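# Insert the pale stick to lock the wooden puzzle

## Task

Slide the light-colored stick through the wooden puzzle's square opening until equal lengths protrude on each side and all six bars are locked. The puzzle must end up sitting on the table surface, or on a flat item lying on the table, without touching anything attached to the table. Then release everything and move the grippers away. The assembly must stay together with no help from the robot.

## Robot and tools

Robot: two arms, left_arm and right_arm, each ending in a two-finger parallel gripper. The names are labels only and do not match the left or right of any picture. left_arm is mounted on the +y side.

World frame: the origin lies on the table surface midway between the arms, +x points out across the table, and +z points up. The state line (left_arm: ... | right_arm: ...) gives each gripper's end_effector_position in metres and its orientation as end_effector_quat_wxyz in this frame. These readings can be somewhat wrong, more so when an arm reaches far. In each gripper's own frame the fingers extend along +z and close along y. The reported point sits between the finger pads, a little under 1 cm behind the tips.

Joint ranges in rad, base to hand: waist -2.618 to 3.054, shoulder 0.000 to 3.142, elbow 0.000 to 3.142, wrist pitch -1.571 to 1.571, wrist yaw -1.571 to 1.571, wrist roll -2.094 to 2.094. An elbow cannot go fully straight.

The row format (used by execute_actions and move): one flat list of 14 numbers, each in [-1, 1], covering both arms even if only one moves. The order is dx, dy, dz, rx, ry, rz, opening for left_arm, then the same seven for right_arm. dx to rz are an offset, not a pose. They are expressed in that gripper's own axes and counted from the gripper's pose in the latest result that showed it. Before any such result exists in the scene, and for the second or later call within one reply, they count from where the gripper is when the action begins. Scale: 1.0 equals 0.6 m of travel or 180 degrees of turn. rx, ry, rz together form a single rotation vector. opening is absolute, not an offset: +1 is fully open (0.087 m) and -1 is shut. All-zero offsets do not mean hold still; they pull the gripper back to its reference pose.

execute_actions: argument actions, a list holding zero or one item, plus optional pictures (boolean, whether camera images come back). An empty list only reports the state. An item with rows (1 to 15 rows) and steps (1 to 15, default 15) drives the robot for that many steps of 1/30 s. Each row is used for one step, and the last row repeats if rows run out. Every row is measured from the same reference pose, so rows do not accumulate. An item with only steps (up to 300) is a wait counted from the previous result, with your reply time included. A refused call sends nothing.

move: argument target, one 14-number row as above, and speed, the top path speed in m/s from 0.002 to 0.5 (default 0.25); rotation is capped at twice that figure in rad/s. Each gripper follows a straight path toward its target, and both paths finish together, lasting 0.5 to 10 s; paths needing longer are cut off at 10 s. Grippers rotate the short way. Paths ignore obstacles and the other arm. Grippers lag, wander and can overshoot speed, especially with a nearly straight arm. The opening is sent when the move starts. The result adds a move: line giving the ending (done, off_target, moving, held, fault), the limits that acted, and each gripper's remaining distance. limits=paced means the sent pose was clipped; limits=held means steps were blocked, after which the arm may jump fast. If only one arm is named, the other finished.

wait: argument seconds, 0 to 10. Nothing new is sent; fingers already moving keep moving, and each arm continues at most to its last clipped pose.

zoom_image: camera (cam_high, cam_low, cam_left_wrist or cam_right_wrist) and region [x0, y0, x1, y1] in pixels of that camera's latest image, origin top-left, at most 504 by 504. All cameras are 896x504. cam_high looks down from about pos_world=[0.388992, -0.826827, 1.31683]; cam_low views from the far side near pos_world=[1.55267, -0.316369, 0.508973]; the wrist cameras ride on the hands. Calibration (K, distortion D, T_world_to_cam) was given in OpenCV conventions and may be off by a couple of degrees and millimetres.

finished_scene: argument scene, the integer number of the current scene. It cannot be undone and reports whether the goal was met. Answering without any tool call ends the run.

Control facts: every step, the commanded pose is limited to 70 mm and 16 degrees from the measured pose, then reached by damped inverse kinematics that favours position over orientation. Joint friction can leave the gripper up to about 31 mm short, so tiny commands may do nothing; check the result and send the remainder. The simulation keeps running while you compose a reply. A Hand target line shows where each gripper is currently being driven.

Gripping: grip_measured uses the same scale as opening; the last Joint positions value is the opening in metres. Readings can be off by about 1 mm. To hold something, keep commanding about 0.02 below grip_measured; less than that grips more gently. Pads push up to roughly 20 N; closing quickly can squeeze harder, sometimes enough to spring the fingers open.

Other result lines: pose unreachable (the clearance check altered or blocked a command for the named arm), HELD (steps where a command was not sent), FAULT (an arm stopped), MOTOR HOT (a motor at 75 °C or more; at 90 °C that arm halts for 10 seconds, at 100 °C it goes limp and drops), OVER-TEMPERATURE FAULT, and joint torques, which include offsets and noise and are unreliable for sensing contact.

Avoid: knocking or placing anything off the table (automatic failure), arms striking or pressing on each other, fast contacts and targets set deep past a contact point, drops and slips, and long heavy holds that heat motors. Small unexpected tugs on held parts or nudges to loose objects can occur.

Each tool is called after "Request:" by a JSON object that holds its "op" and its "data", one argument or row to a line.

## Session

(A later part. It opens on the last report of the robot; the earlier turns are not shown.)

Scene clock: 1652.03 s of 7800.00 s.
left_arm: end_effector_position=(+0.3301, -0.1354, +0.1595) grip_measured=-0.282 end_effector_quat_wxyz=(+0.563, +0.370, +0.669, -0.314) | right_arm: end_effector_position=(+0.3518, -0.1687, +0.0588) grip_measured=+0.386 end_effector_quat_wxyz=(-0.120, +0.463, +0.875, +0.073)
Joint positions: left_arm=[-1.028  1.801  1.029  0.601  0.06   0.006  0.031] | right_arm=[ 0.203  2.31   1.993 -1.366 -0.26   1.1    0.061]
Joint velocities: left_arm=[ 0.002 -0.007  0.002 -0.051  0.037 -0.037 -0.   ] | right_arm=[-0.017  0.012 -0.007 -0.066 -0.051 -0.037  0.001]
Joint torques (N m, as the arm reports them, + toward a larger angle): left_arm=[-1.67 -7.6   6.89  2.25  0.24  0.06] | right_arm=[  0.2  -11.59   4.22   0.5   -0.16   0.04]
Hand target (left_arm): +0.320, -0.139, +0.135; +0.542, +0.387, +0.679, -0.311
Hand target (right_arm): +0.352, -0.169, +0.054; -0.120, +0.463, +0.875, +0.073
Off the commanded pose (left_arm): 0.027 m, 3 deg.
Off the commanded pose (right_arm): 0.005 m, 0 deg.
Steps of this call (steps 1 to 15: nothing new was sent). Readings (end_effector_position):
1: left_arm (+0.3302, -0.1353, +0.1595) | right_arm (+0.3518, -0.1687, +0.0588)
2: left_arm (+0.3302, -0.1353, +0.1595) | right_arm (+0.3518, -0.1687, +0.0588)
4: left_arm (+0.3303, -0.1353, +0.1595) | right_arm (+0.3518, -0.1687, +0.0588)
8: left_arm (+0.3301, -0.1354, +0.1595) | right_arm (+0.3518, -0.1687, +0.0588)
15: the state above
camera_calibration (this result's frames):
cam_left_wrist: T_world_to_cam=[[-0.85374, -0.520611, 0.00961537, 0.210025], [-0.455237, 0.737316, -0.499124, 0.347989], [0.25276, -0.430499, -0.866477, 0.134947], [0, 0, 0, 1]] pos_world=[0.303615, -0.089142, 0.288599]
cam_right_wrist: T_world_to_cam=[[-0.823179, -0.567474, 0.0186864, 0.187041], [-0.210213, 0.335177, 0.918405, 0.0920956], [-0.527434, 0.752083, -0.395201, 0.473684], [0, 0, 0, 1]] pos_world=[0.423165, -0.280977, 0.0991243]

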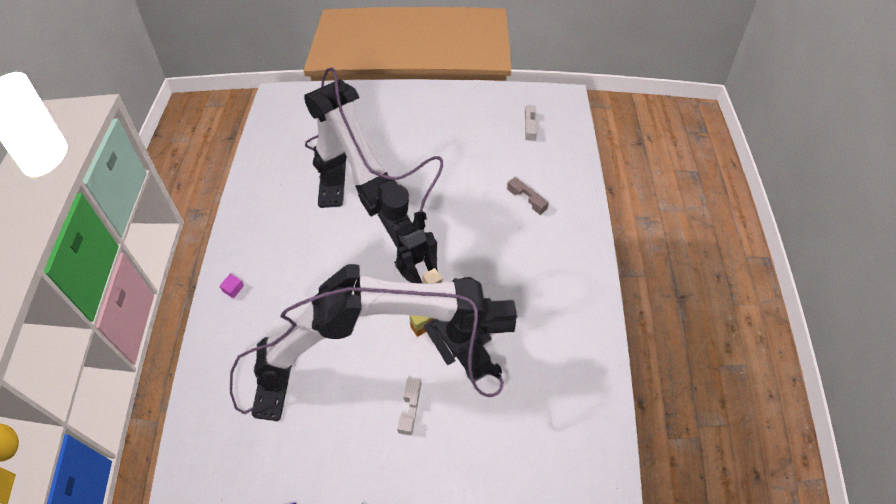

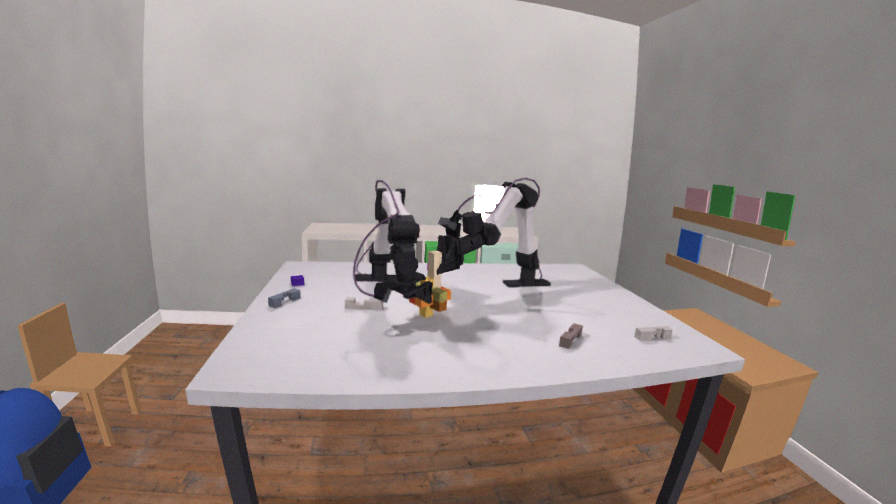

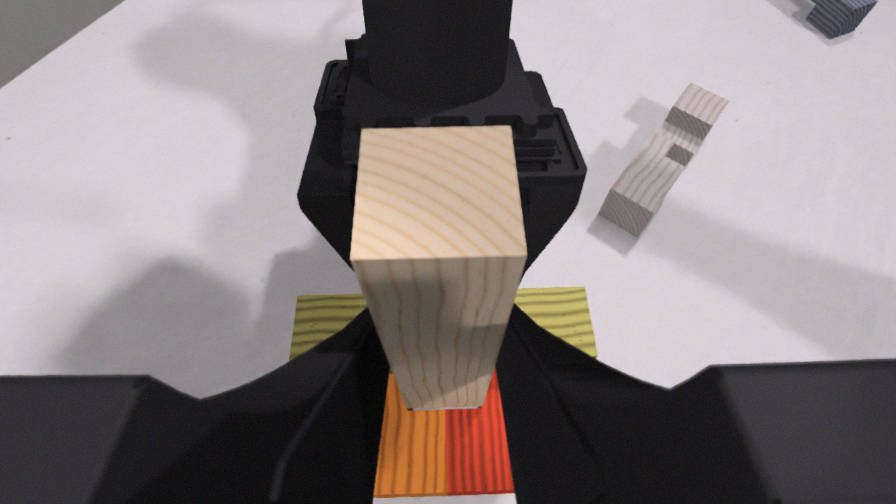

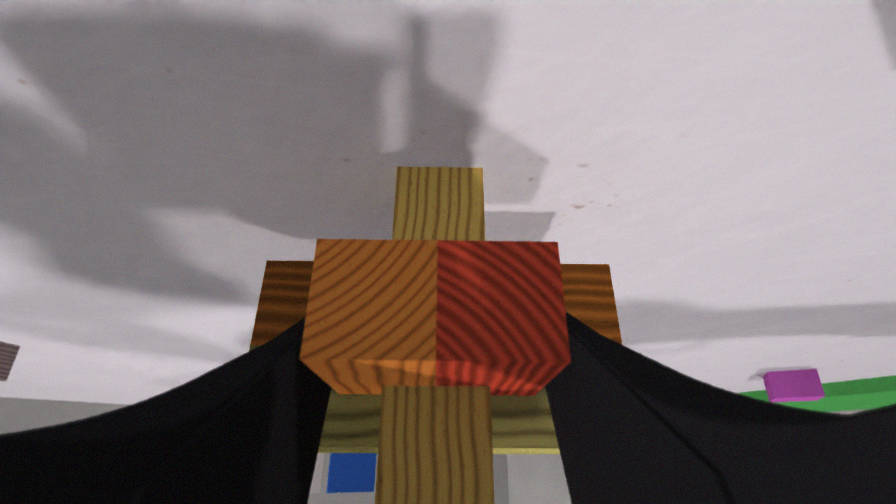

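Request:
{"op": "execute_actions", "data": {
  "actions": [
    {"rows":[[0.041,-0.012,0.0053,0.0043,0.0166,0.0025,-0.325,-0.0023,0,0.008,0,0,0,0.355],[0.041,-0.0087,0.0053,0.0031,0.0166,0.0025,-0.325,-0.0023,0,0.008,0,0,0,0.355],[0.0422,-0.0087,0.0053,0.0031,0.0173,0.0025,-0.325,-0.0023,0,0.008,0,0,0,0.355],[0.0434,-0.0087,0.0053,0.0031,0.0179,0.0025,-0.325,-0.0023,0,0.008,0,0,0,0.355],[0.0446,-0.0087,0.0053,0.0031,0.0186,0.0025,-0.325,-0.0023,0,0.008,0,0,0,0.355],[0.0458,-0.0087,0.0053,0.0031,0.0192,0.0025,-0.325,-0.0023,0,0.008,0,0,0,0.355],[0.047,-0.0087,0.0053,0.0031,0.0199,0.0025,-0.325,-0.0023,0,0.008,0,0,0,0.355],[0.0482,-0.0087,0.0053,0.0031,0.0206,0.0025,-0.325,-0.0023,0,0.008,0,0,0,0.355],[0.0494,-0.0087,0.0053,0.0031,0.0212,0.0025,-0.325,-0.0023,0,0.008,0,0,0,0.355],[0.0506,-0.0087,0.0053,0.0031,0.0219,0.0025,-0.325,-0.0023,0,0.008,0,0,0,0.355],[0.0518,-0.0087,0.0053,0.0031,0.0225,0.0025,-0.325,-0.0023,0,0.008,0,0,0,0.355],[0.053,-0.0087,0.0053,0.0031,0.0232,0.0025,-0.325,-0.0023,0,0.008,0,0,0,0.355]],"steps":15}
  ],
  "pictures": false
}}

Request:
{"op": "wait", "data": {
  "seconds": 0.5
}}

Request:
{"op": "zoom_image", "data": {
  "camera": "cam_left_wrist",
  "region": [375, 345, 515, 445]
}}

Scene clock: 1667.40 s of 7800.00 s.
left_arm: end_effector_position=(+0.3304, -0.1353, +0.1583) grip_measured=-0.282 end_effector_quat_wxyz=(+0.563, +0.370, +0.670, -0.313) | right_arm: end_effector_position=(+0.3519, -0.1689, +0.0587) grip_measured=+0.386 end_effector_quat_wxyz=(-0.120, +0.463, +0.875, +0.073)
Joint positions: left_arm=[-1.028  1.803  1.029  0.601  0.059  0.008  0.031] | right_arm=[ 0.203  2.31   1.993 -1.366 -0.259  1.1    0.061]
Joint velocities: left_arm=[-0.002 -0.002 -0.007  0.007 -0.051 -0.037  0.   ] | right_arm=[-0.012 -0.027  0.012 -0.081  0.007 -0.051  0.   ]
Joint torques (N m, as the arm reports them, + toward a larger angle): left_arm=[-1.24 -6.76  7.    2.14  0.21  0.08] | right_arm=[  0.12 -11.53   4.33   0.49  -0.14   0.04]
Hand target (left_arm): +0.324, -0.135, +0.128; +0.538, +0.386, +0.686, -0.301
Hand target (right_arm): +0.352, -0.169, +0.054; -0.120, +0.463, +0.875, +0.073
Off the commanded pose (left_arm): 0.031 m, 4 deg.
Off the commanded pose (right_arm): 0.005 m, 0 deg.
Steps of this call (steps 1 to 90: nothing new was sent; then 11.87 s passed at rest; steps 91 to 105: all 15 steps of this action). Readings (end_effector_position):
91: left_arm (+0.3302, -0.1353, +0.1595) | right_arm (+0.3518, -0.1687, +0.0588)
92: left_arm (+0.3303, -0.1353, +0.1595) | right_arm (+0.3518, -0.1687, +0.0588)
94: left_arm (+0.3303, -0.1353, +0.1595) | right_arm (+0.3518, -0.1687, +0.0588)
98: left_arm (+0.3303, -0.1353, +0.1595) | right_arm (+0.3518, -0.1687, +0.0588)
105: the state above

Scene clock: 1667.90 s of 7800.00 s.
left_arm: end_effector_position=(+0.3304, -0.1353, +0.1583) grip_measured=-0.282 end_effector_quat_wxyz=(+0.563, +0.370, +0.670, -0.313) | right_arm: end_effector_position=(+0.3519, -0.1689, +0.0587) grip_measured=+0.386 end_effector_quat_wxyz=(-0.120, +0.463, +0.875, +0.073)
Joint positions: left_arm=[-1.028  1.803  1.029  0.601  0.059  0.008  0.031] | right_arm=[ 0.203  2.31   1.993 -1.366 -0.259  1.1    0.061]
Joint velocities: left_arm=[-0.002 -0.002  0.002 -0.007 -0.037  0.051 -0.001] | right_arm=[ 0.002  0.012  0.002 -0.051 -0.007 -0.081 -0.001]
Joint torques (N m, as the arm reports them, + toward a larger angle): left_arm=[-1.46 -6.99  6.85  2.11  0.18  0.12] | right_arm=[ -0.02 -11.59   4.3    0.54  -0.15   0.05]
Hand target (left_arm): +0.324, -0.135, +0.128; +0.538, +0.386, +0.686, -0.301
Hand target (right_arm): +0.352, -0.169, +0.054; -0.120, +0.463, +0.875, +0.073
Off the commanded pose (left_arm): 0.031 m, 4 deg.
Off the commanded pose (right_arm): 0.005 m, 0 deg.
Steps of this call (steps 1 to 15: nothing new was sent). Readings (end_effector_position):
1: left_arm (+0.3304, -0.1353, +0.1583) | right_arm (+0.3519, -0.1689, +0.0587)
2: left_arm (+0.3304, -0.1353, +0.1583) | right_arm (+0.3519, -0.1689, +0.0587)
4: left_arm (+0.3304, -0.1353, +0.1583) | right_arm (+0.3519, -0.1689, +0.0587)
8: left_arm (+0.3304, -0.1353, +0.1583) | right_arm (+0.3519, -0.1689, +0.0587)
15: the state above
camera_calibration (this result's frames):
cam_left_wrist: T_world_to_cam=[[-0.853252, -0.521431, 0.00845432, 0.210204], [-0.456031, 0.738174, -0.497128, 0.347549], [0.252977, -0.42803, -0.867636, 0.13432], [0, 0, 0, 1]] pos_world=[0.30387, -0.0894517, 0.287539]
cam_right_wrist: T_world_to_cam=[[-0.823372, -0.567188, 0.0188552, 0.187077], [-0.210148, 0.335593, 0.918267, 0.0922617], [-0.527158, 0.752114, -0.395512, 0.473786], [0, 0, 0, 1]] pos_world=[0.423183, -0.281196, 0.0991396]

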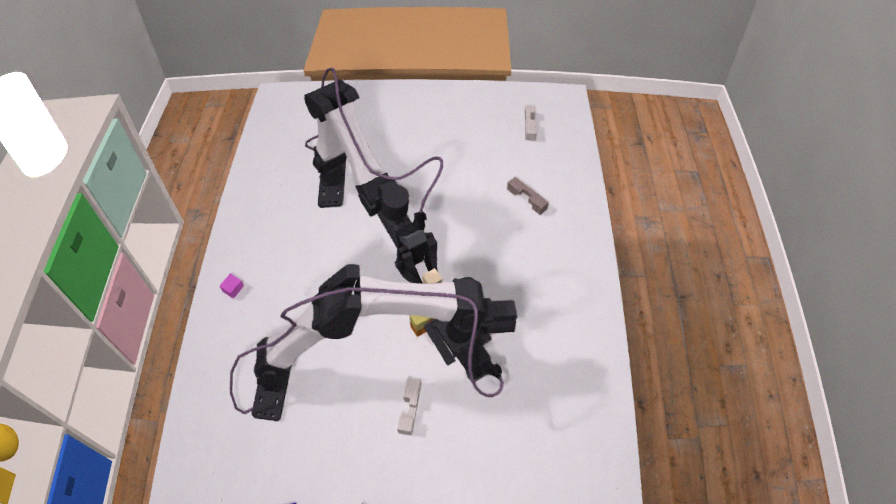

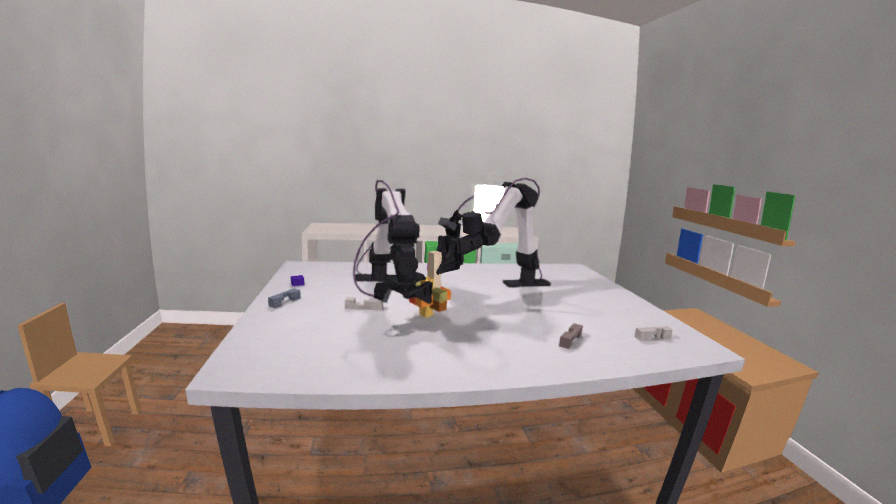

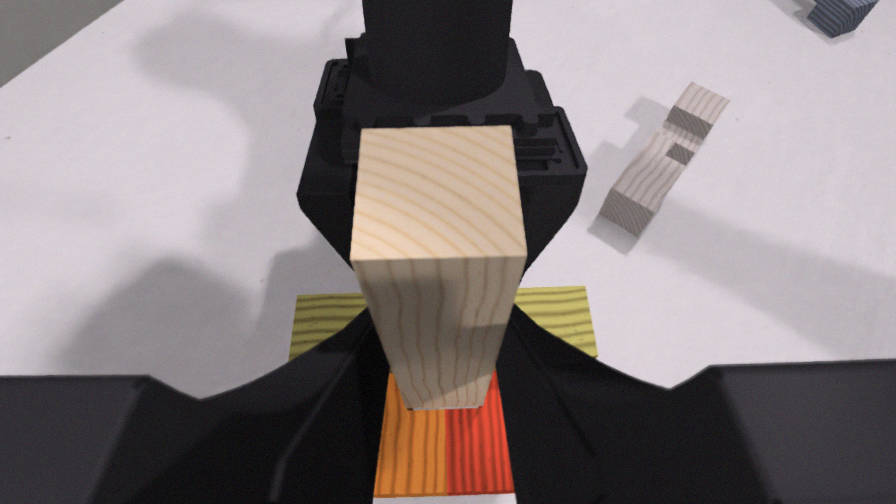

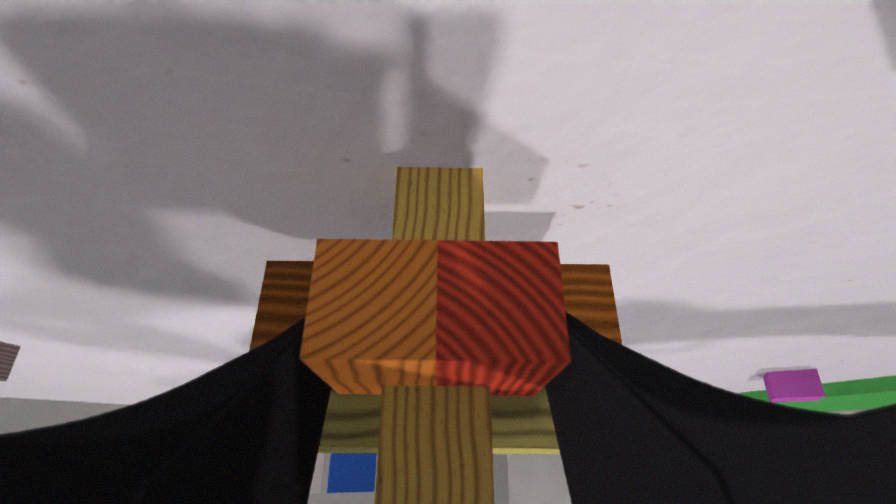

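Region (375, 345, 515, 445) of cam_left_wrist's 896x504 image, scaled by 3.600, with more detail than that image has; it fills the top 360 rows of this view, and the rest is white.

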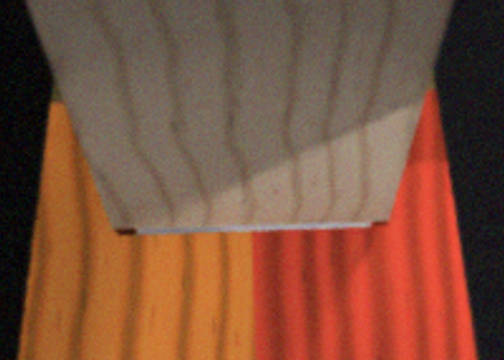

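Request:
{"op": "execute_actions", "data": {
  "actions": [
    {"rows":[[0.04,-0.006,0.0046,0.0022,0.016,0.002,-0.325,-0.0023,0,0.008,0,0,0,0.355],[0.028,-0.0043,0.0039,0.0016,0.0085,0.002,-0.325,-0.0023,0,0.008,0,0,0,0.355],[0.0152,-0.0043,0.0032,0.0016,0.001,0.002,-0.325,-0.0023,0,0.008,0,0,0,0.355],[0.0155,-0.0043,0.003,0.0016,0.0005,0.002,-0.325,-0.0023,0,0.008,0,0,0,0.355],[0.0159,-0.0043,0.0028,0.0016,0,0.002,-0.325,-0.0023,0,0.008,0,0,0,0.355],[0.0162,-0.0043,0.0025,0.0016,-0.0004,0.002,-0.325,-0.0023,0,0.008,0,0,0,0.355],[0.0165,-0.0043,0.0023,0.0016,-0.0009,0.002,-0.325,-0.0023,0,0.008,0,0,0,0.355],[0.0169,-0.0043,0.0021,0.0016,-0.0014,0.002,-0.325,-0.0023,0,0.008,0,0,0,0.355],[0.0172,-0.0043,0.0019,0.0016,-0.0019,0.002,-0.325,-0.0023,0,0.008,0,0,0,0.355],[0.0175,-0.0043,0.0017,0.0016,-0.0024,0.002,-0.325,-0.0023,0,0.008,0,0,0,0.355],[0.0178,-0.0043,0.0014,0.0016,-0.0028,0.002,-0.325,-0.0023,0,0.008,0,0,0,0.355],[0.0182,-0.0043,0.0012,0.0016,-0.0033,0.002,-0.325,-0.0023,0,0.008,0,0,0,0.355],[0.0185,-0.0043,0.001,0.0016,-0.0038,0.002,-0.325,-0.0023,0,0.008,0,0,0,0.355]],"steps":15}
  ],
  "pictures": false
}}

Request:
{"op": "wait", "data": {
  "seconds": 0.5
}}

Request:
{"op": "zoom_image", "data": {
  "camera": "cam_left_wrist",
  "region": [375, 345, 515, 445]
}}

Scene clock: 1696.27 s of 7800.00 s.
left_arm: end_effector_position=(+0.3299, -0.1347, +0.1588) grip_measured=-0.282 end_effector_quat_wxyz=(+0.568, +0.368, +0.665, -0.315) | right_arm: end_effector_position=(+0.3518, -0.1688, +0.0588) grip_measured=+0.386 end_effector_quat_wxyz=(-0.120, +0.463, +0.875, +0.073)
Joint positions: left_arm=[-1.028  1.803  1.013  0.635  0.059  0.008  0.031] | right_arm=[ 0.203  2.31   1.993 -1.366 -0.26   1.1    0.061]
Joint velocities: left_arm=[-0.017  0.002 -0.042  0.066 -0.007 -0.051 -0.   ] | right_arm=[-0.007 -0.022 -0.002  0.022  0.037 -0.051 -0.001]
Joint torques (N m, as the arm reports them, + toward a larger angle): left_arm=[-0.8  -8.27  6.62  2.66  0.26  0.02] | right_arm=[ -0.07 -11.72   4.23   0.47  -0.13   0.05]
Hand target (left_arm): +0.327, -0.135, +0.147; +0.566, +0.372, +0.665, -0.315
Hand target (right_arm): +0.352, -0.169, +0.054; -0.120, +0.463, +0.875, +0.073
Off the commanded pose (left_arm): 0.012 m, 1 deg.
Off the commanded pose (right_arm): 0.005 m, 0 deg.
Steps of this call (steps 1 to 90: nothing new was sent; then 24.87 s passed at rest; steps 91 to 105: all 15 steps of this action). Readings (end_effector_position):
91: left_arm (+0.3304, -0.1354, +0.1584) | right_arm (+0.3519, -0.1689, +0.0587)
92: left_arm (+0.3304, -0.1355, +0.1587) | right_arm (+0.3519, -0.1689, +0.0587)
94: left_arm (+0.3305, -0.1356, +0.1591) | right_arm (+0.3519, -0.1689, +0.0587)
98: left_arm (+0.3305, -0.1355, +0.1592) | right_arm (+0.3519, -0.1689, +0.0587)
105: the state above

Scene clock: 1696.77 s of 7800.00 s.
left_arm: end_effector_position=(+0.3298, -0.1346, +0.1587) grip_measured=-0.282 end_effector_quat_wxyz=(+0.569, +0.367, +0.664, -0.316) | right_arm: end_effector_position=(+0.3518, -0.1688, +0.0588) grip_measured=+0.386 end_effector_quat_wxyz=(-0.120, +0.463, +0.875, +0.073)
Joint positions: left_arm=[-1.028  1.803  1.01   0.639  0.059  0.008  0.031] | right_arm=[ 0.203  2.31   1.993 -1.366 -0.26   1.1    0.061]
Joint velocities: left_arm=[-0.017  0.007 -0.012  0.051 -0.007 -0.037 -0.001] | right_arm=[ 0.002  0.002 -0.002 -0.007  0.081 -0.022 -0.001]
Joint torques (N m, as the arm reports them, + toward a larger angle): left_arm=[-0.69 -8.43  6.66  2.65  0.25  0.06] | right_arm=[ -0.19 -11.83   4.27   0.47  -0.13   0.04]
Hand target (left_arm): +0.327, -0.135, +0.147; +0.566, +0.372, +0.665, -0.315
Hand target (right_arm): +0.352, -0.169, +0.054; -0.120, +0.463, +0.875, +0.073
Off the commanded pose (left_arm): 0.012 m, 1 deg.
Off the commanded pose (right_arm): 0.005 m, 0 deg.
Steps of this call (steps 1 to 15: nothing new was sent). Readings (end_effector_position):
1: left_arm (+0.3299, -0.1347, +0.1588) | right_arm (+0.3518, -0.1688, +0.0588)
2: left_arm (+0.3299, -0.1347, +0.1589) | right_arm (+0.3518, -0.1688, +0.0588)
4: left_arm (+0.3298, -0.1346, +0.1587) | right_arm (+0.3518, -0.1688, +0.0588)
8: left_arm (+0.3298, -0.1346, +0.1587) | right_arm (+0.3518, -0.1688, +0.0588)
15: the state above
camera_calibration (this result's frames):
cam_left_wrist: T_world_to_cam=[[-0.853336, -0.521312, 0.00714593, 0.210388], [-0.450555, 0.73048, -0.513224, 0.346688], [0.26233, -0.441173, -0.858225, 0.1288], [0, 0, 0, 1]] pos_world=[0.301946, -0.0867484, 0.286965]
cam_right_wrist: T_world_to_cam=[[-0.823419, -0.567132, 0.0185177, 0.187182], [-0.210021, 0.334921, 0.918542, 0.0919881], [-0.527137, 0.752455, -0.39489, 0.473727], [0, 0, 0, 1]] pos_world=[0.423167, -0.28111, 0.0991091]

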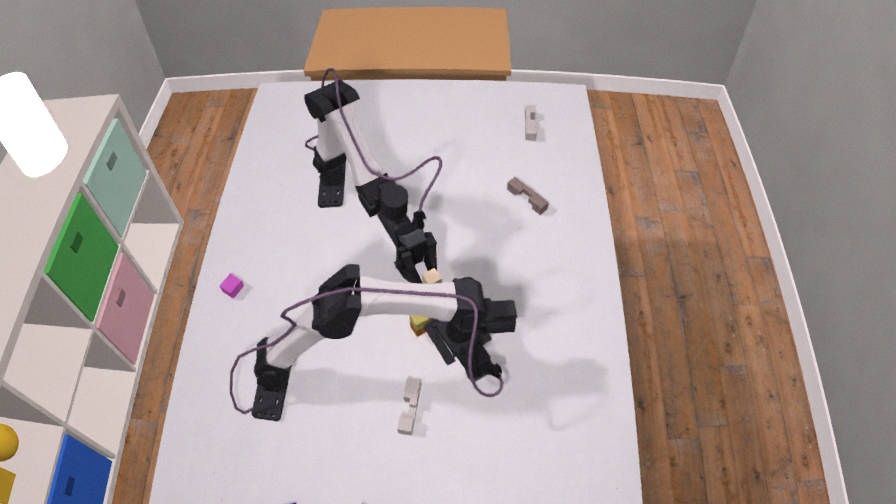

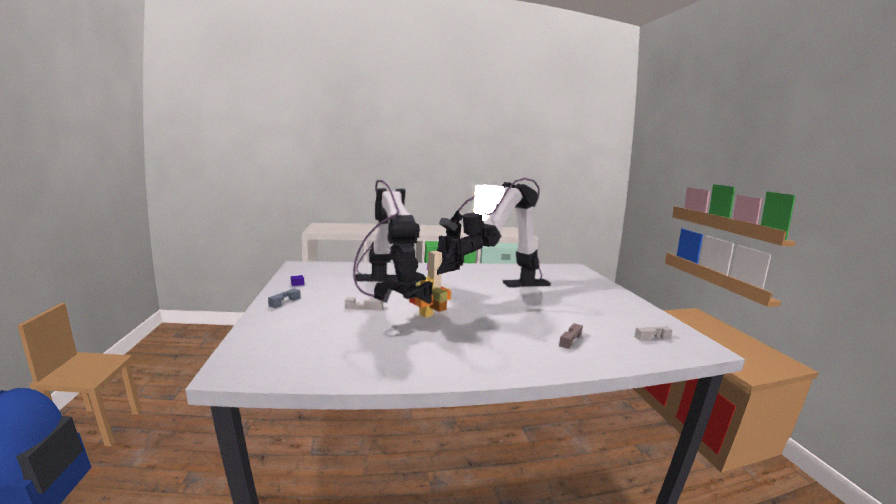

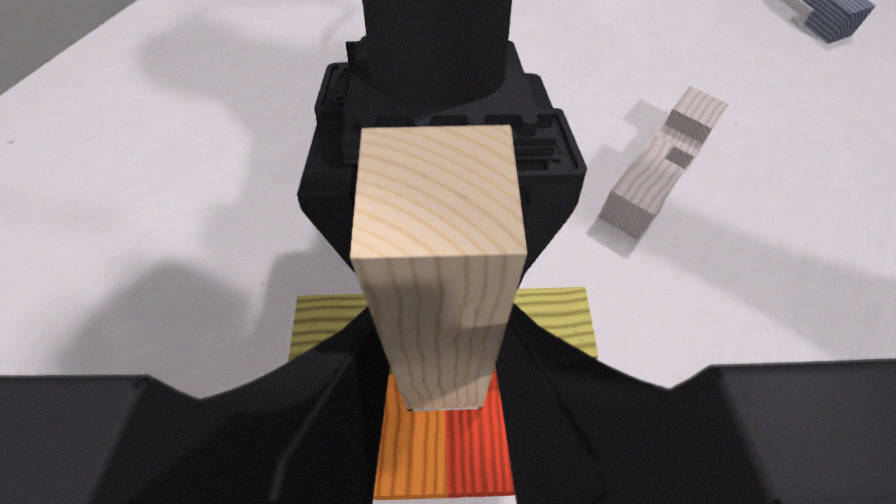

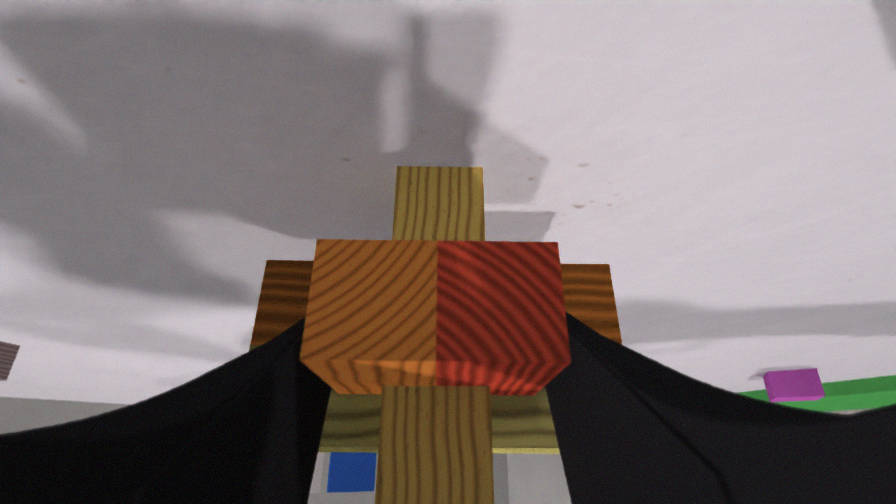

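Region (375, 345, 515, 445) of cam_left_wrist's 896x504 image, scaled by 3.600, with more detail than that image has; it fills the top 360 rows of this view, and the rest is white.

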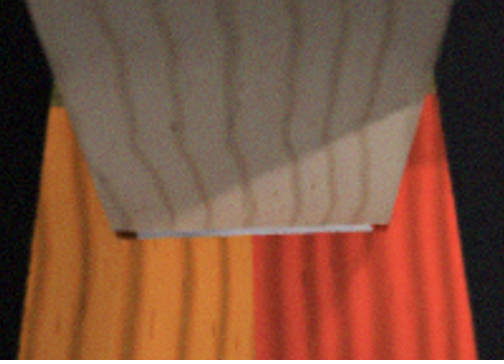

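Request:
{"op": "execute_actions", "data": {
  "actions": [
    {"rows":[[0.025,-0.0043,0.002,0.0016,0.005,0.002,-0.325,-0.0023,0,0.008,0,0,0,0.355],[0.032,-0.0043,0.0024,0.0016,0.0105,0.002,-0.325,-0.0023,0,0.008,0,0,0,0.355],[0.038,-0.0043,0.0027,0.0016,0.0153,0.002,-0.325,-0.0023,0,0.008,0,0,0,0.355],[0.04,-0.0043,0.0031,0.0016,0.0162,0.002,-0.325,-0.0023,0,0.008,0,0,0,0.355],[0.042,-0.0043,0.0035,0.0016,0.0171,0.002,-0.325,-0.0023,0,0.008,0,0,0,0.355],[0.044,-0.0043,0.0038,0.0016,0.018,0.002,-0.325,-0.0023,0,0.008,0,0,0,0.355],[0.046,-0.0043,0.0042,0.0016,0.0189,0.002,-0.325,-0.0023,0,0.008,0,0,0,0.355],[0.048,-0.0043,0.0046,0.0016,0.0198,0.002,-0.325,-0.0023,0,0.008,0,0,0,0.355],[0.05,-0.0043,0.005,0.0016,0.0206,0.002,-0.325,-0.0023,0,0.008,0,0,0,0.355],[0.052,-0.0043,0.0054,0.0016,0.0215,0.002,-0.325,-0.0023,0,0.008,0,0,0,0.355],[0.054,-0.0043,0.0057,0.0016,0.0224,0.002,-0.325,-0.0023,0,0.008,0,0,0,0.355],[0.056,-0.0043,0.0061,0.0016,0.0233,0.002,-0.325,-0.0023,0,0.008,0,0,0,0.355],[0.058,-0.0043,0.0065,0.0016,0.0242,0.002,-0.325,-0.0023,0,0.008,0,0,0,0.355]],"steps":15}
  ],
  "pictures": false
}}

Request:
{"op": "wait", "data": {
  "seconds": 0.5
}}

Request:
{"op": "zoom_image", "data": {
  "camera": "cam_left_wrist",
  "region": [375, 345, 515, 445]
}}

Scene clock: 1710.03 s of 7800.00 s.
left_arm: end_effector_position=(+0.3301, -0.1350, +0.1559) grip_measured=-0.282 end_effector_quat_wxyz=(+0.568, +0.368, +0.666, -0.315) | right_arm: end_effector_position=(+0.3518, -0.1688, +0.0588) grip_measured=+0.386 end_effector_quat_wxyz=(-0.120, +0.463, +0.875, +0.073)
Joint positions: left_arm=[-1.028  1.809  1.01   0.641  0.059  0.008  0.031] | right_arm=[ 0.203  2.31   1.993 -1.366 -0.26   1.1    0.061]
Joint velocities: left_arm=[ 0.002  0.007  0.002 -0.022 -0.007 -0.037  0.   ] | right_arm=[ 0.002  0.002  0.007  0.037 -0.007 -0.007 -0.001]
Joint torques (N m, as the arm reports them, + toward a larger angle): left_arm=[-0.54 -6.95  6.83  2.15  0.19  0.04] | right_arm=[ -0.16 -11.64   4.38   0.5   -0.15   0.06]
Hand target (left_arm): +0.326, -0.133, +0.125; +0.544, +0.382, +0.684, -0.302
Hand target (right_arm): +0.352, -0.169, +0.054; -0.121, +0.463, +0.875, +0.073
Off the commanded pose (left_arm): 0.032 m, 4 deg.
Off the commanded pose (right_arm): 0.005 m, 0 deg.
Steps of this call (steps 1 to 90: nothing new was sent; then 9.77 s passed at rest; steps 91 to 105: all 15 steps of this action). Readings (end_effector_position):
91: left_arm (+0.3298, -0.1346, +0.1587) | right_arm (+0.3518, -0.1688, +0.0588)
92: left_arm (+0.3298, -0.1346, +0.1587) | right_arm (+0.3518, -0.1688, +0.0588)
94: left_arm (+0.3298, -0.1346, +0.1587) | right_arm (+0.3518, -0.1688, +0.0588)
98: left_arm (+0.3299, -0.1346, +0.1582) | right_arm (+0.3518, -0.1688, +0.0588)
105: the state above

Scene clock: 1710.53 s of 7800.00 s.
left_arm: end_effector_position=(+0.3301, -0.1350, +0.1560) grip_measured=-0.282 end_effector_quat_wxyz=(+0.568, +0.368, +0.666, -0.315) | right_arm: end_effector_position=(+0.3518, -0.1688, +0.0588) grip_measured=+0.386 end_effector_quat_wxyz=(-0.120, +0.463, +0.875, +0.073)
Joint positions: left_arm=[-1.028  1.809  1.01   0.641  0.059  0.008  0.031] | right_arm=[ 0.203  2.31   1.993 -1.366 -0.26   1.1    0.061]
Joint velocities: left_arm=[ 0.002  0.002  0.002  0.007 -0.007  0.037 -0.   ] | right_arm=[-0.002  0.017 -0.007 -0.022 -0.022 -0.051  0.001]
Joint torques (N m, as the arm reports them, + toward a larger angle): left_arm=[-0.8  -6.68  6.66  2.13  0.19  0.11] | right_arm=[ -0.06 -11.76   4.43   0.51  -0.14   0.06]
Hand target (left_arm): +0.326, -0.133, +0.125; +0.544, +0.382, +0.684, -0.302
Hand target (right_arm): +0.352, -0.169, +0.054; -0.121, +0.463, +0.875, +0.073
Off the commanded pose (left_arm): 0.032 m, 4 deg.
Off the commanded pose (right_arm): 0.005 m, 0 deg.
Steps of this call (steps 1 to 15: nothing new was sent). Readings (end_effector_position):
1: left_arm (+0.3301, -0.1350, +0.1560) | right_arm (+0.3518, -0.1688, +0.0588)
2: left_arm (+0.3301, -0.1350, +0.1560) | right_arm (+0.3518, -0.1688, +0.0588)
4: left_arm (+0.3301, -0.1350, +0.1560) | right_arm (+0.3518, -0.1688, +0.0588)
8: left_arm (+0.3301, -0.1350, +0.1560) | right_arm (+0.3518, -0.1688, +0.0588)
15: the state above
camera_calibration (this result's frames):
cam_left_wrist: T_world_to_cam=[[-0.853319, -0.521337, 0.00743989, 0.210386], [-0.4518, 0.732228, -0.509626, 0.34574], [0.260239, -0.438235, -0.860364, 0.127582], [0, 0, 0, 1]] pos_world=[0.302529, -0.0875677, 0.2844]
cam_right_wrist: T_world_to_cam=[[-0.823419, -0.567132, 0.0185177, 0.187182], [-0.210021, 0.334921, 0.918542, 0.0919881], [-0.527137, 0.752455, -0.39489, 0.473727], [0, 0, 0, 1]] pos_world=[0.423167, -0.28111, 0.0991091]

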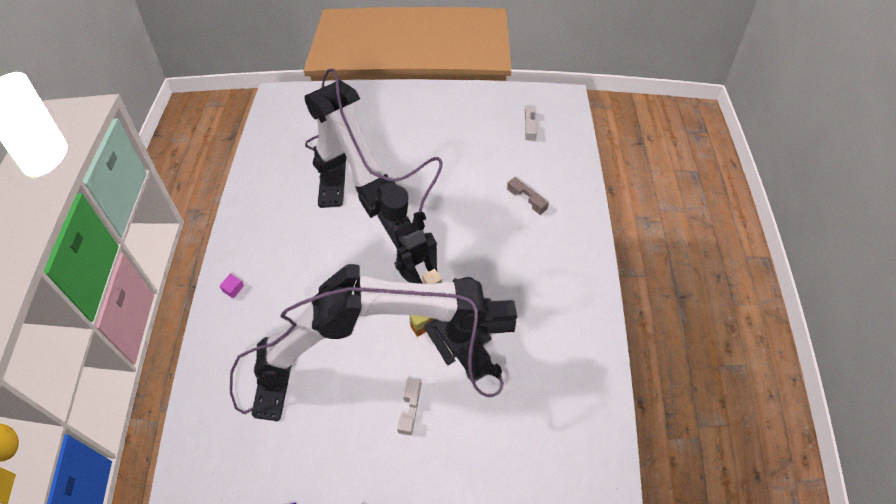

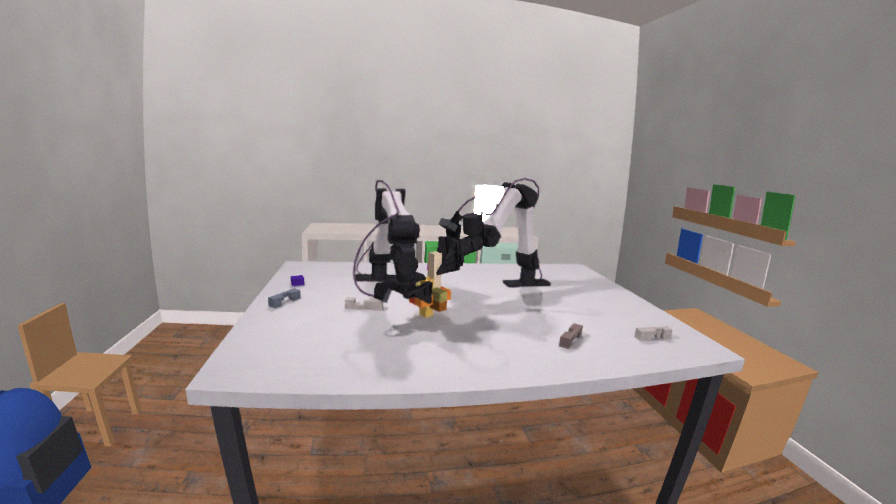

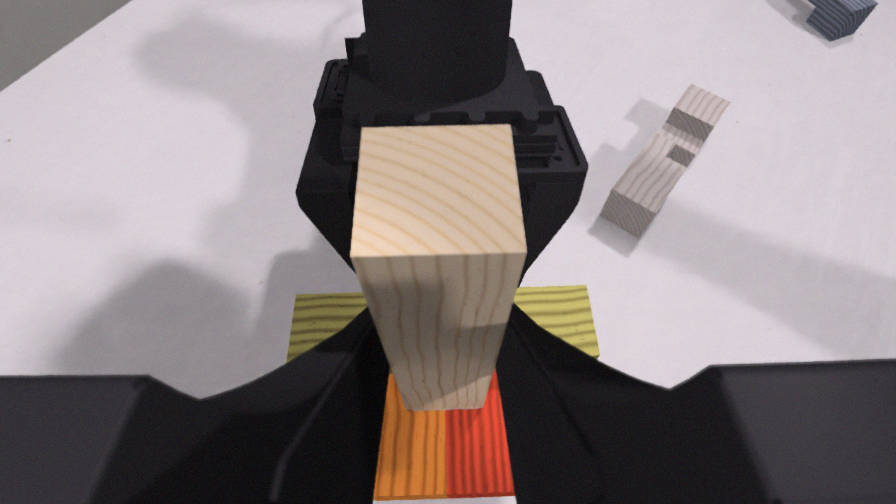

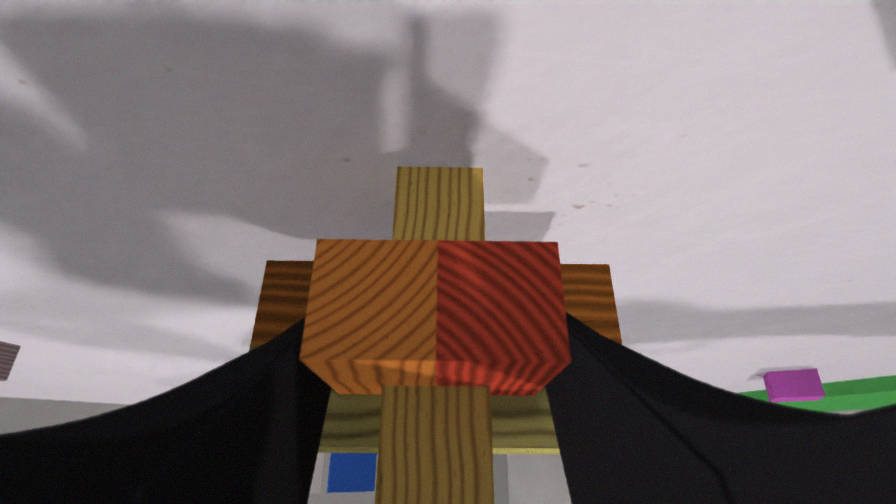

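Region (375, 345, 515, 445) of cam_left_wrist's 896x504 image, scaled by 3.600, with more detail than that image has; it fills the top 360 rows of this view, and the rest is white.

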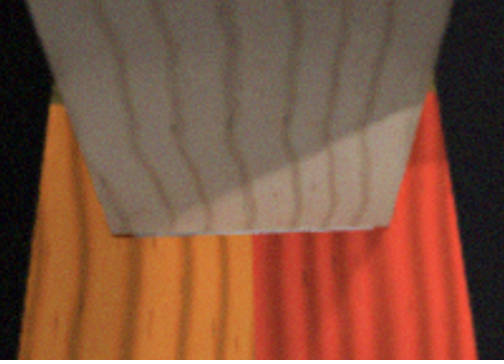

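Request:
{"op": "execute_actions", "data": {
  "actions": [
    {"rows":[[0.0559,-0.0043,0.0057,0.0016,0.0237,0.002,-0.325,-0.0023,0,0.008,0,0,0,0.355],[0.0576,-0.0043,0.006,0.0016,0.0246,0.002,-0.325,-0.0023,0,0.008,0,0,0,0.355],[0.0593,-0.0043,0.0062,0.0016,0.0254,0.002,-0.325,-0.0023,0,0.008,0,0,0,0.355],[0.0609,-0.0043,0.0064,0.0016,0.0262,0.002,-0.325,-0.0023,0,0.008,0,0,0,0.355],[0.0626,-0.0043,0.0067,0.0016,0.027,0.002,-0.325,-0.0023,0,0.008,0,0,0,0.355],[0.0643,-0.0043,0.0069,0.0016,0.0279,0.002,-0.325,-0.0023,0,0.008,0,0,0,0.355],[0.066,-0.0043,0.0071,0.0016,0.0287,0.002,-0.325,-0.0023,0,0.008,0,0,0,0.355],[0.0677,-0.0043,0.0074,0.0016,0.0295,0.002,-0.325,-0.0023,0,0.008,0,0,0,0.355],[0.0694,-0.0043,0.0076,0.0016,0.0303,0.002,-0.325,-0.0023,0,0.008,0,0,0,0.355],[0.071,-0.0043,0.0078,0.0016,0.0312,0.002,-0.325,-0.0023,0,0.008,0,0,0,0.355],[0.0727,-0.0043,0.0081,0.0016,0.032,0.002,-0.325,-0.0023,0,0.008,0,0,0,0.355],[0.0744,-0.0043,0.0083,0.0016,0.0328,0.002,-0.325,-0.0023,0,0.008,0,0,0,0.355]],"steps":15}
  ],
  "pictures": false
}}

Request:
{"op": "wait", "data": {
  "seconds": 0.5
}}

Request:
{"op": "zoom_image", "data": {
  "camera": "cam_left_wrist",
  "region": [375, 345, 515, 445]
}}

Scene clock: 1750.17 s of 7800.00 s.
left_arm: end_effector_position=(+0.3308, -0.1360, +0.1557) grip_measured=-0.282 end_effector_quat_wxyz=(+0.570, +0.367, +0.664, -0.316) | right_arm: end_effector_position=(+0.3521, -0.1693, +0.0587) grip_measured=+0.386 end_effector_quat_wxyz=(-0.120, +0.464, +0.875, +0.073)
Joint positions: left_arm=[-1.028  1.816  1.01   0.653  0.059  0.008  0.031] | right_arm=[ 0.202  2.31   1.993 -1.365 -0.26   1.1    0.061]
Joint velocities: left_arm=[-0.007 -0.002  0.002  0.037  0.022  0.125 -0.   ] | right_arm=[ 0.007  0.002  0.002 -0.007  0.007  0.037 -0.001]
Joint torques (N m, as the arm reports them, + toward a larger angle): left_arm=[-0.64 -5.89  6.59  1.89  0.17  0.11] | right_arm=[  0.11 -11.76   4.3    0.47  -0.1    0.05]
Hand target (left_arm): +0.325, -0.132, +0.112; +0.533, +0.387, +0.692, -0.296
Hand target (right_arm): +0.352, -0.169, +0.054; -0.120, +0.463, +0.875, +0.073
Off the commanded pose (left_arm): 0.045 m, 6 deg.
Off the commanded pose (right_arm): 0.005 m, 0 deg.
Steps of this call (steps 1 to 90: nothing new was sent; then 36.13 s passed at rest; steps 91 to 105: all 15 steps of this action). Readings (end_effector_position):
91: left_arm (+0.3301, -0.1350, +0.1560) | right_arm (+0.3518, -0.1688, +0.0588)
92: left_arm (+0.3301, -0.1350, +0.1560) | right_arm (+0.3518, -0.1688, +0.0588)
94: left_arm (+0.3301, -0.1350, +0.1560) | right_arm (+0.3518, -0.1688, +0.0588)
98: left_arm (+0.3304, -0.1354, +0.1556) | right_arm (+0.3519, -0.1690, +0.0588)
105: the state above

Scene clock: 1750.67 s of 7800.00 s.
left_arm: end_effector_position=(+0.3309, -0.1361, +0.1540) grip_measured=-0.282 end_effector_quat_wxyz=(+0.569, +0.368, +0.665, -0.316) | right_arm: end_effector_position=(+0.3521, -0.1693, +0.0587) grip_measured=+0.386 end_effector_quat_wxyz=(-0.120, +0.464, +0.875, +0.073)
Joint positions: left_arm=[-1.028  1.819  1.01   0.654  0.059  0.008  0.031] | right_arm=[ 0.202  2.31   1.993 -1.365 -0.26   1.1    0.061]
Joint velocities: left_arm=[ 0.002  0.012  0.007  0.081 -0.051 -0.007 -0.   ] | right_arm=[-0.002 -0.007 -0.022 -0.007 -0.007  0.007 -0.002]
Joint torques (N m, as the arm reports them, + toward a larger angle): left_arm=[-1.05 -6.22  6.56  1.9   0.17  0.11] | right_arm=[  0.18 -11.69   4.37   0.49  -0.12   0.04]
Hand target (left_arm): +0.325, -0.132, +0.112; +0.533, +0.387, +0.692, -0.296
Hand target (right_arm): +0.352, -0.169, +0.054; -0.121, +0.463, +0.875, +0.073
Off the commanded pose (left_arm): 0.043 m, 6 deg.
Off the commanded pose (right_arm): 0.005 m, 0 deg.
Steps of this call (steps 1 to 15: nothing new was sent). Readings (end_effector_position):
1: left_arm (+0.3308, -0.1360, +0.1556) | right_arm (+0.3521, -0.1693, +0.0587)
2: left_arm (+0.3309, -0.1361, +0.1550) | right_arm (+0.3521, -0.1693, +0.0587)
4: left_arm (+0.3309, -0.1361, +0.1540) | right_arm (+0.3521, -0.1693, +0.0587)
8: left_arm (+0.3309, -0.1361, +0.1540) | right_arm (+0.3521, -0.1693, +0.0587)
15: the state above
camera_calibration (this result's frames):
cam_left_wrist: T_world_to_cam=[[-0.853332, -0.521318, 0.00722611, 0.210538], [-0.450895, 0.730958, -0.512244, 0.345902], [0.26176, -0.440372, -0.85881, 0.124194], [0, 0, 0, 1]] pos_world=[0.303115, -0.088391, 0.282324]
cam_right_wrist: T_world_to_cam=[[-0.824051, -0.566219, 0.0183449, 0.187495], [-0.210048, 0.335448, 0.918343, 0.0923599], [-0.526137, 0.752908, -0.39536, 0.473963], [0, 0, 0, 1]] pos_world=[0.423275, -0.281669, 0.0991281]

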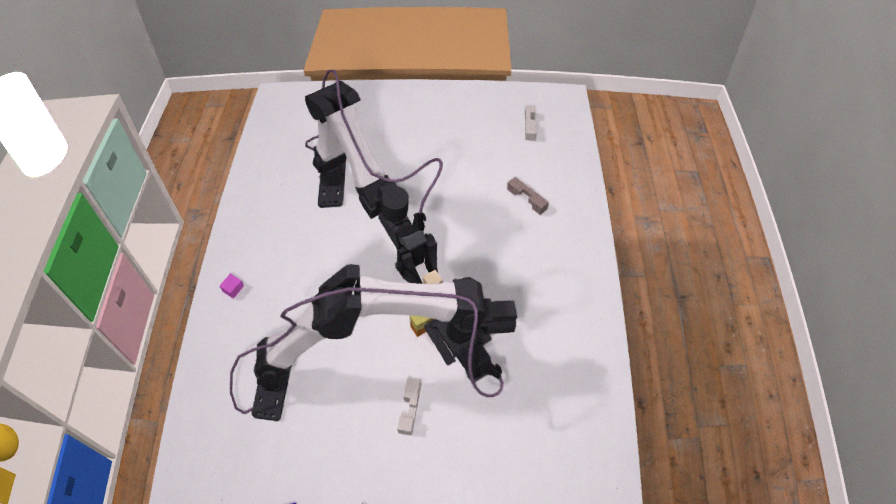

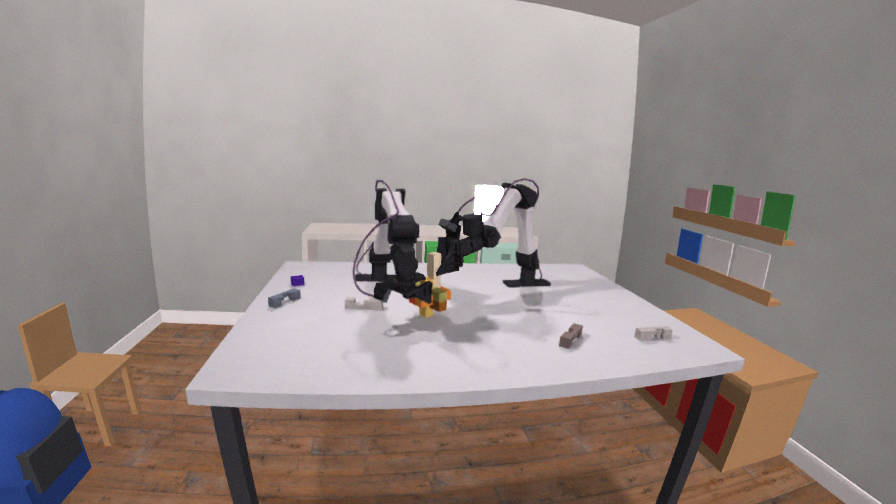

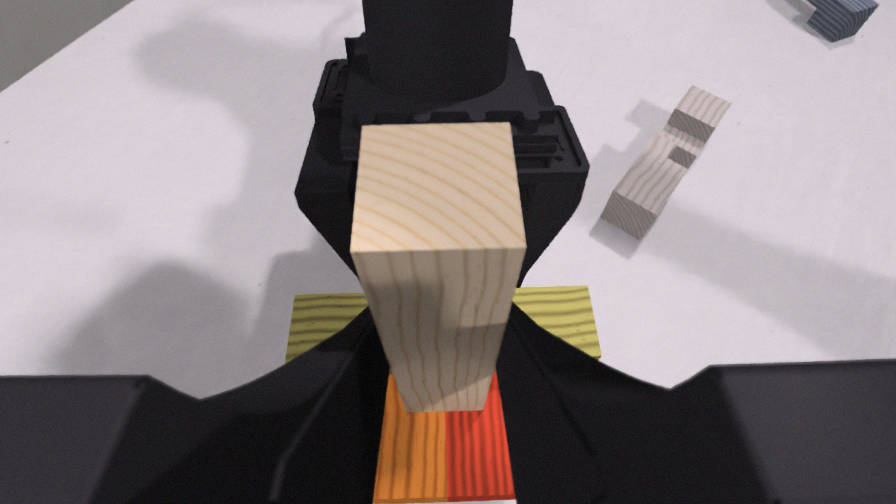

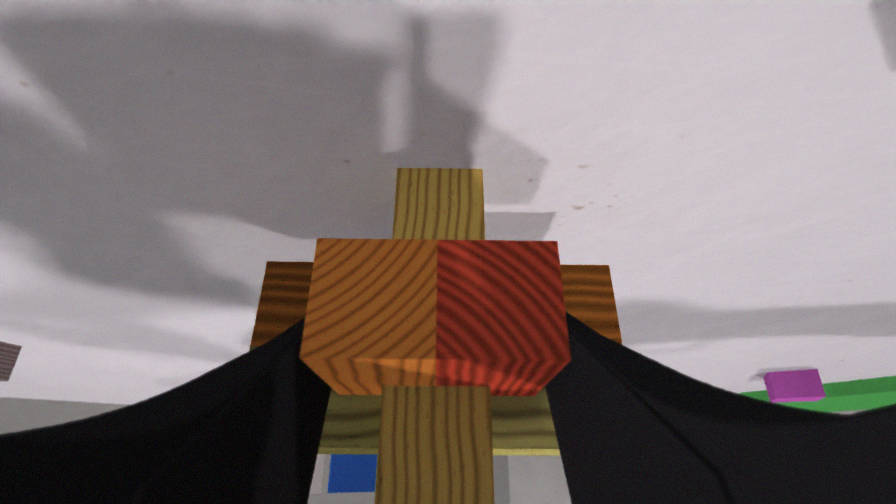

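Region (375, 345, 515, 445) of cam_left_wrist's 896x504 image, scaled by 3.600, with more detail than that image has; it fills the top 360 rows of this view, and the rest is white.

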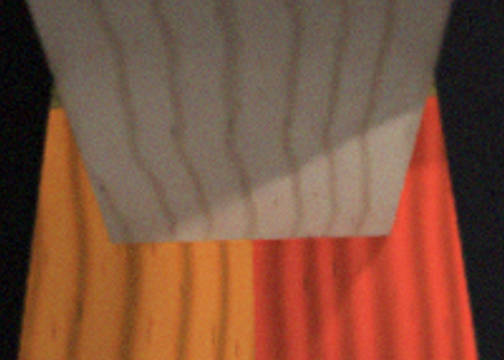

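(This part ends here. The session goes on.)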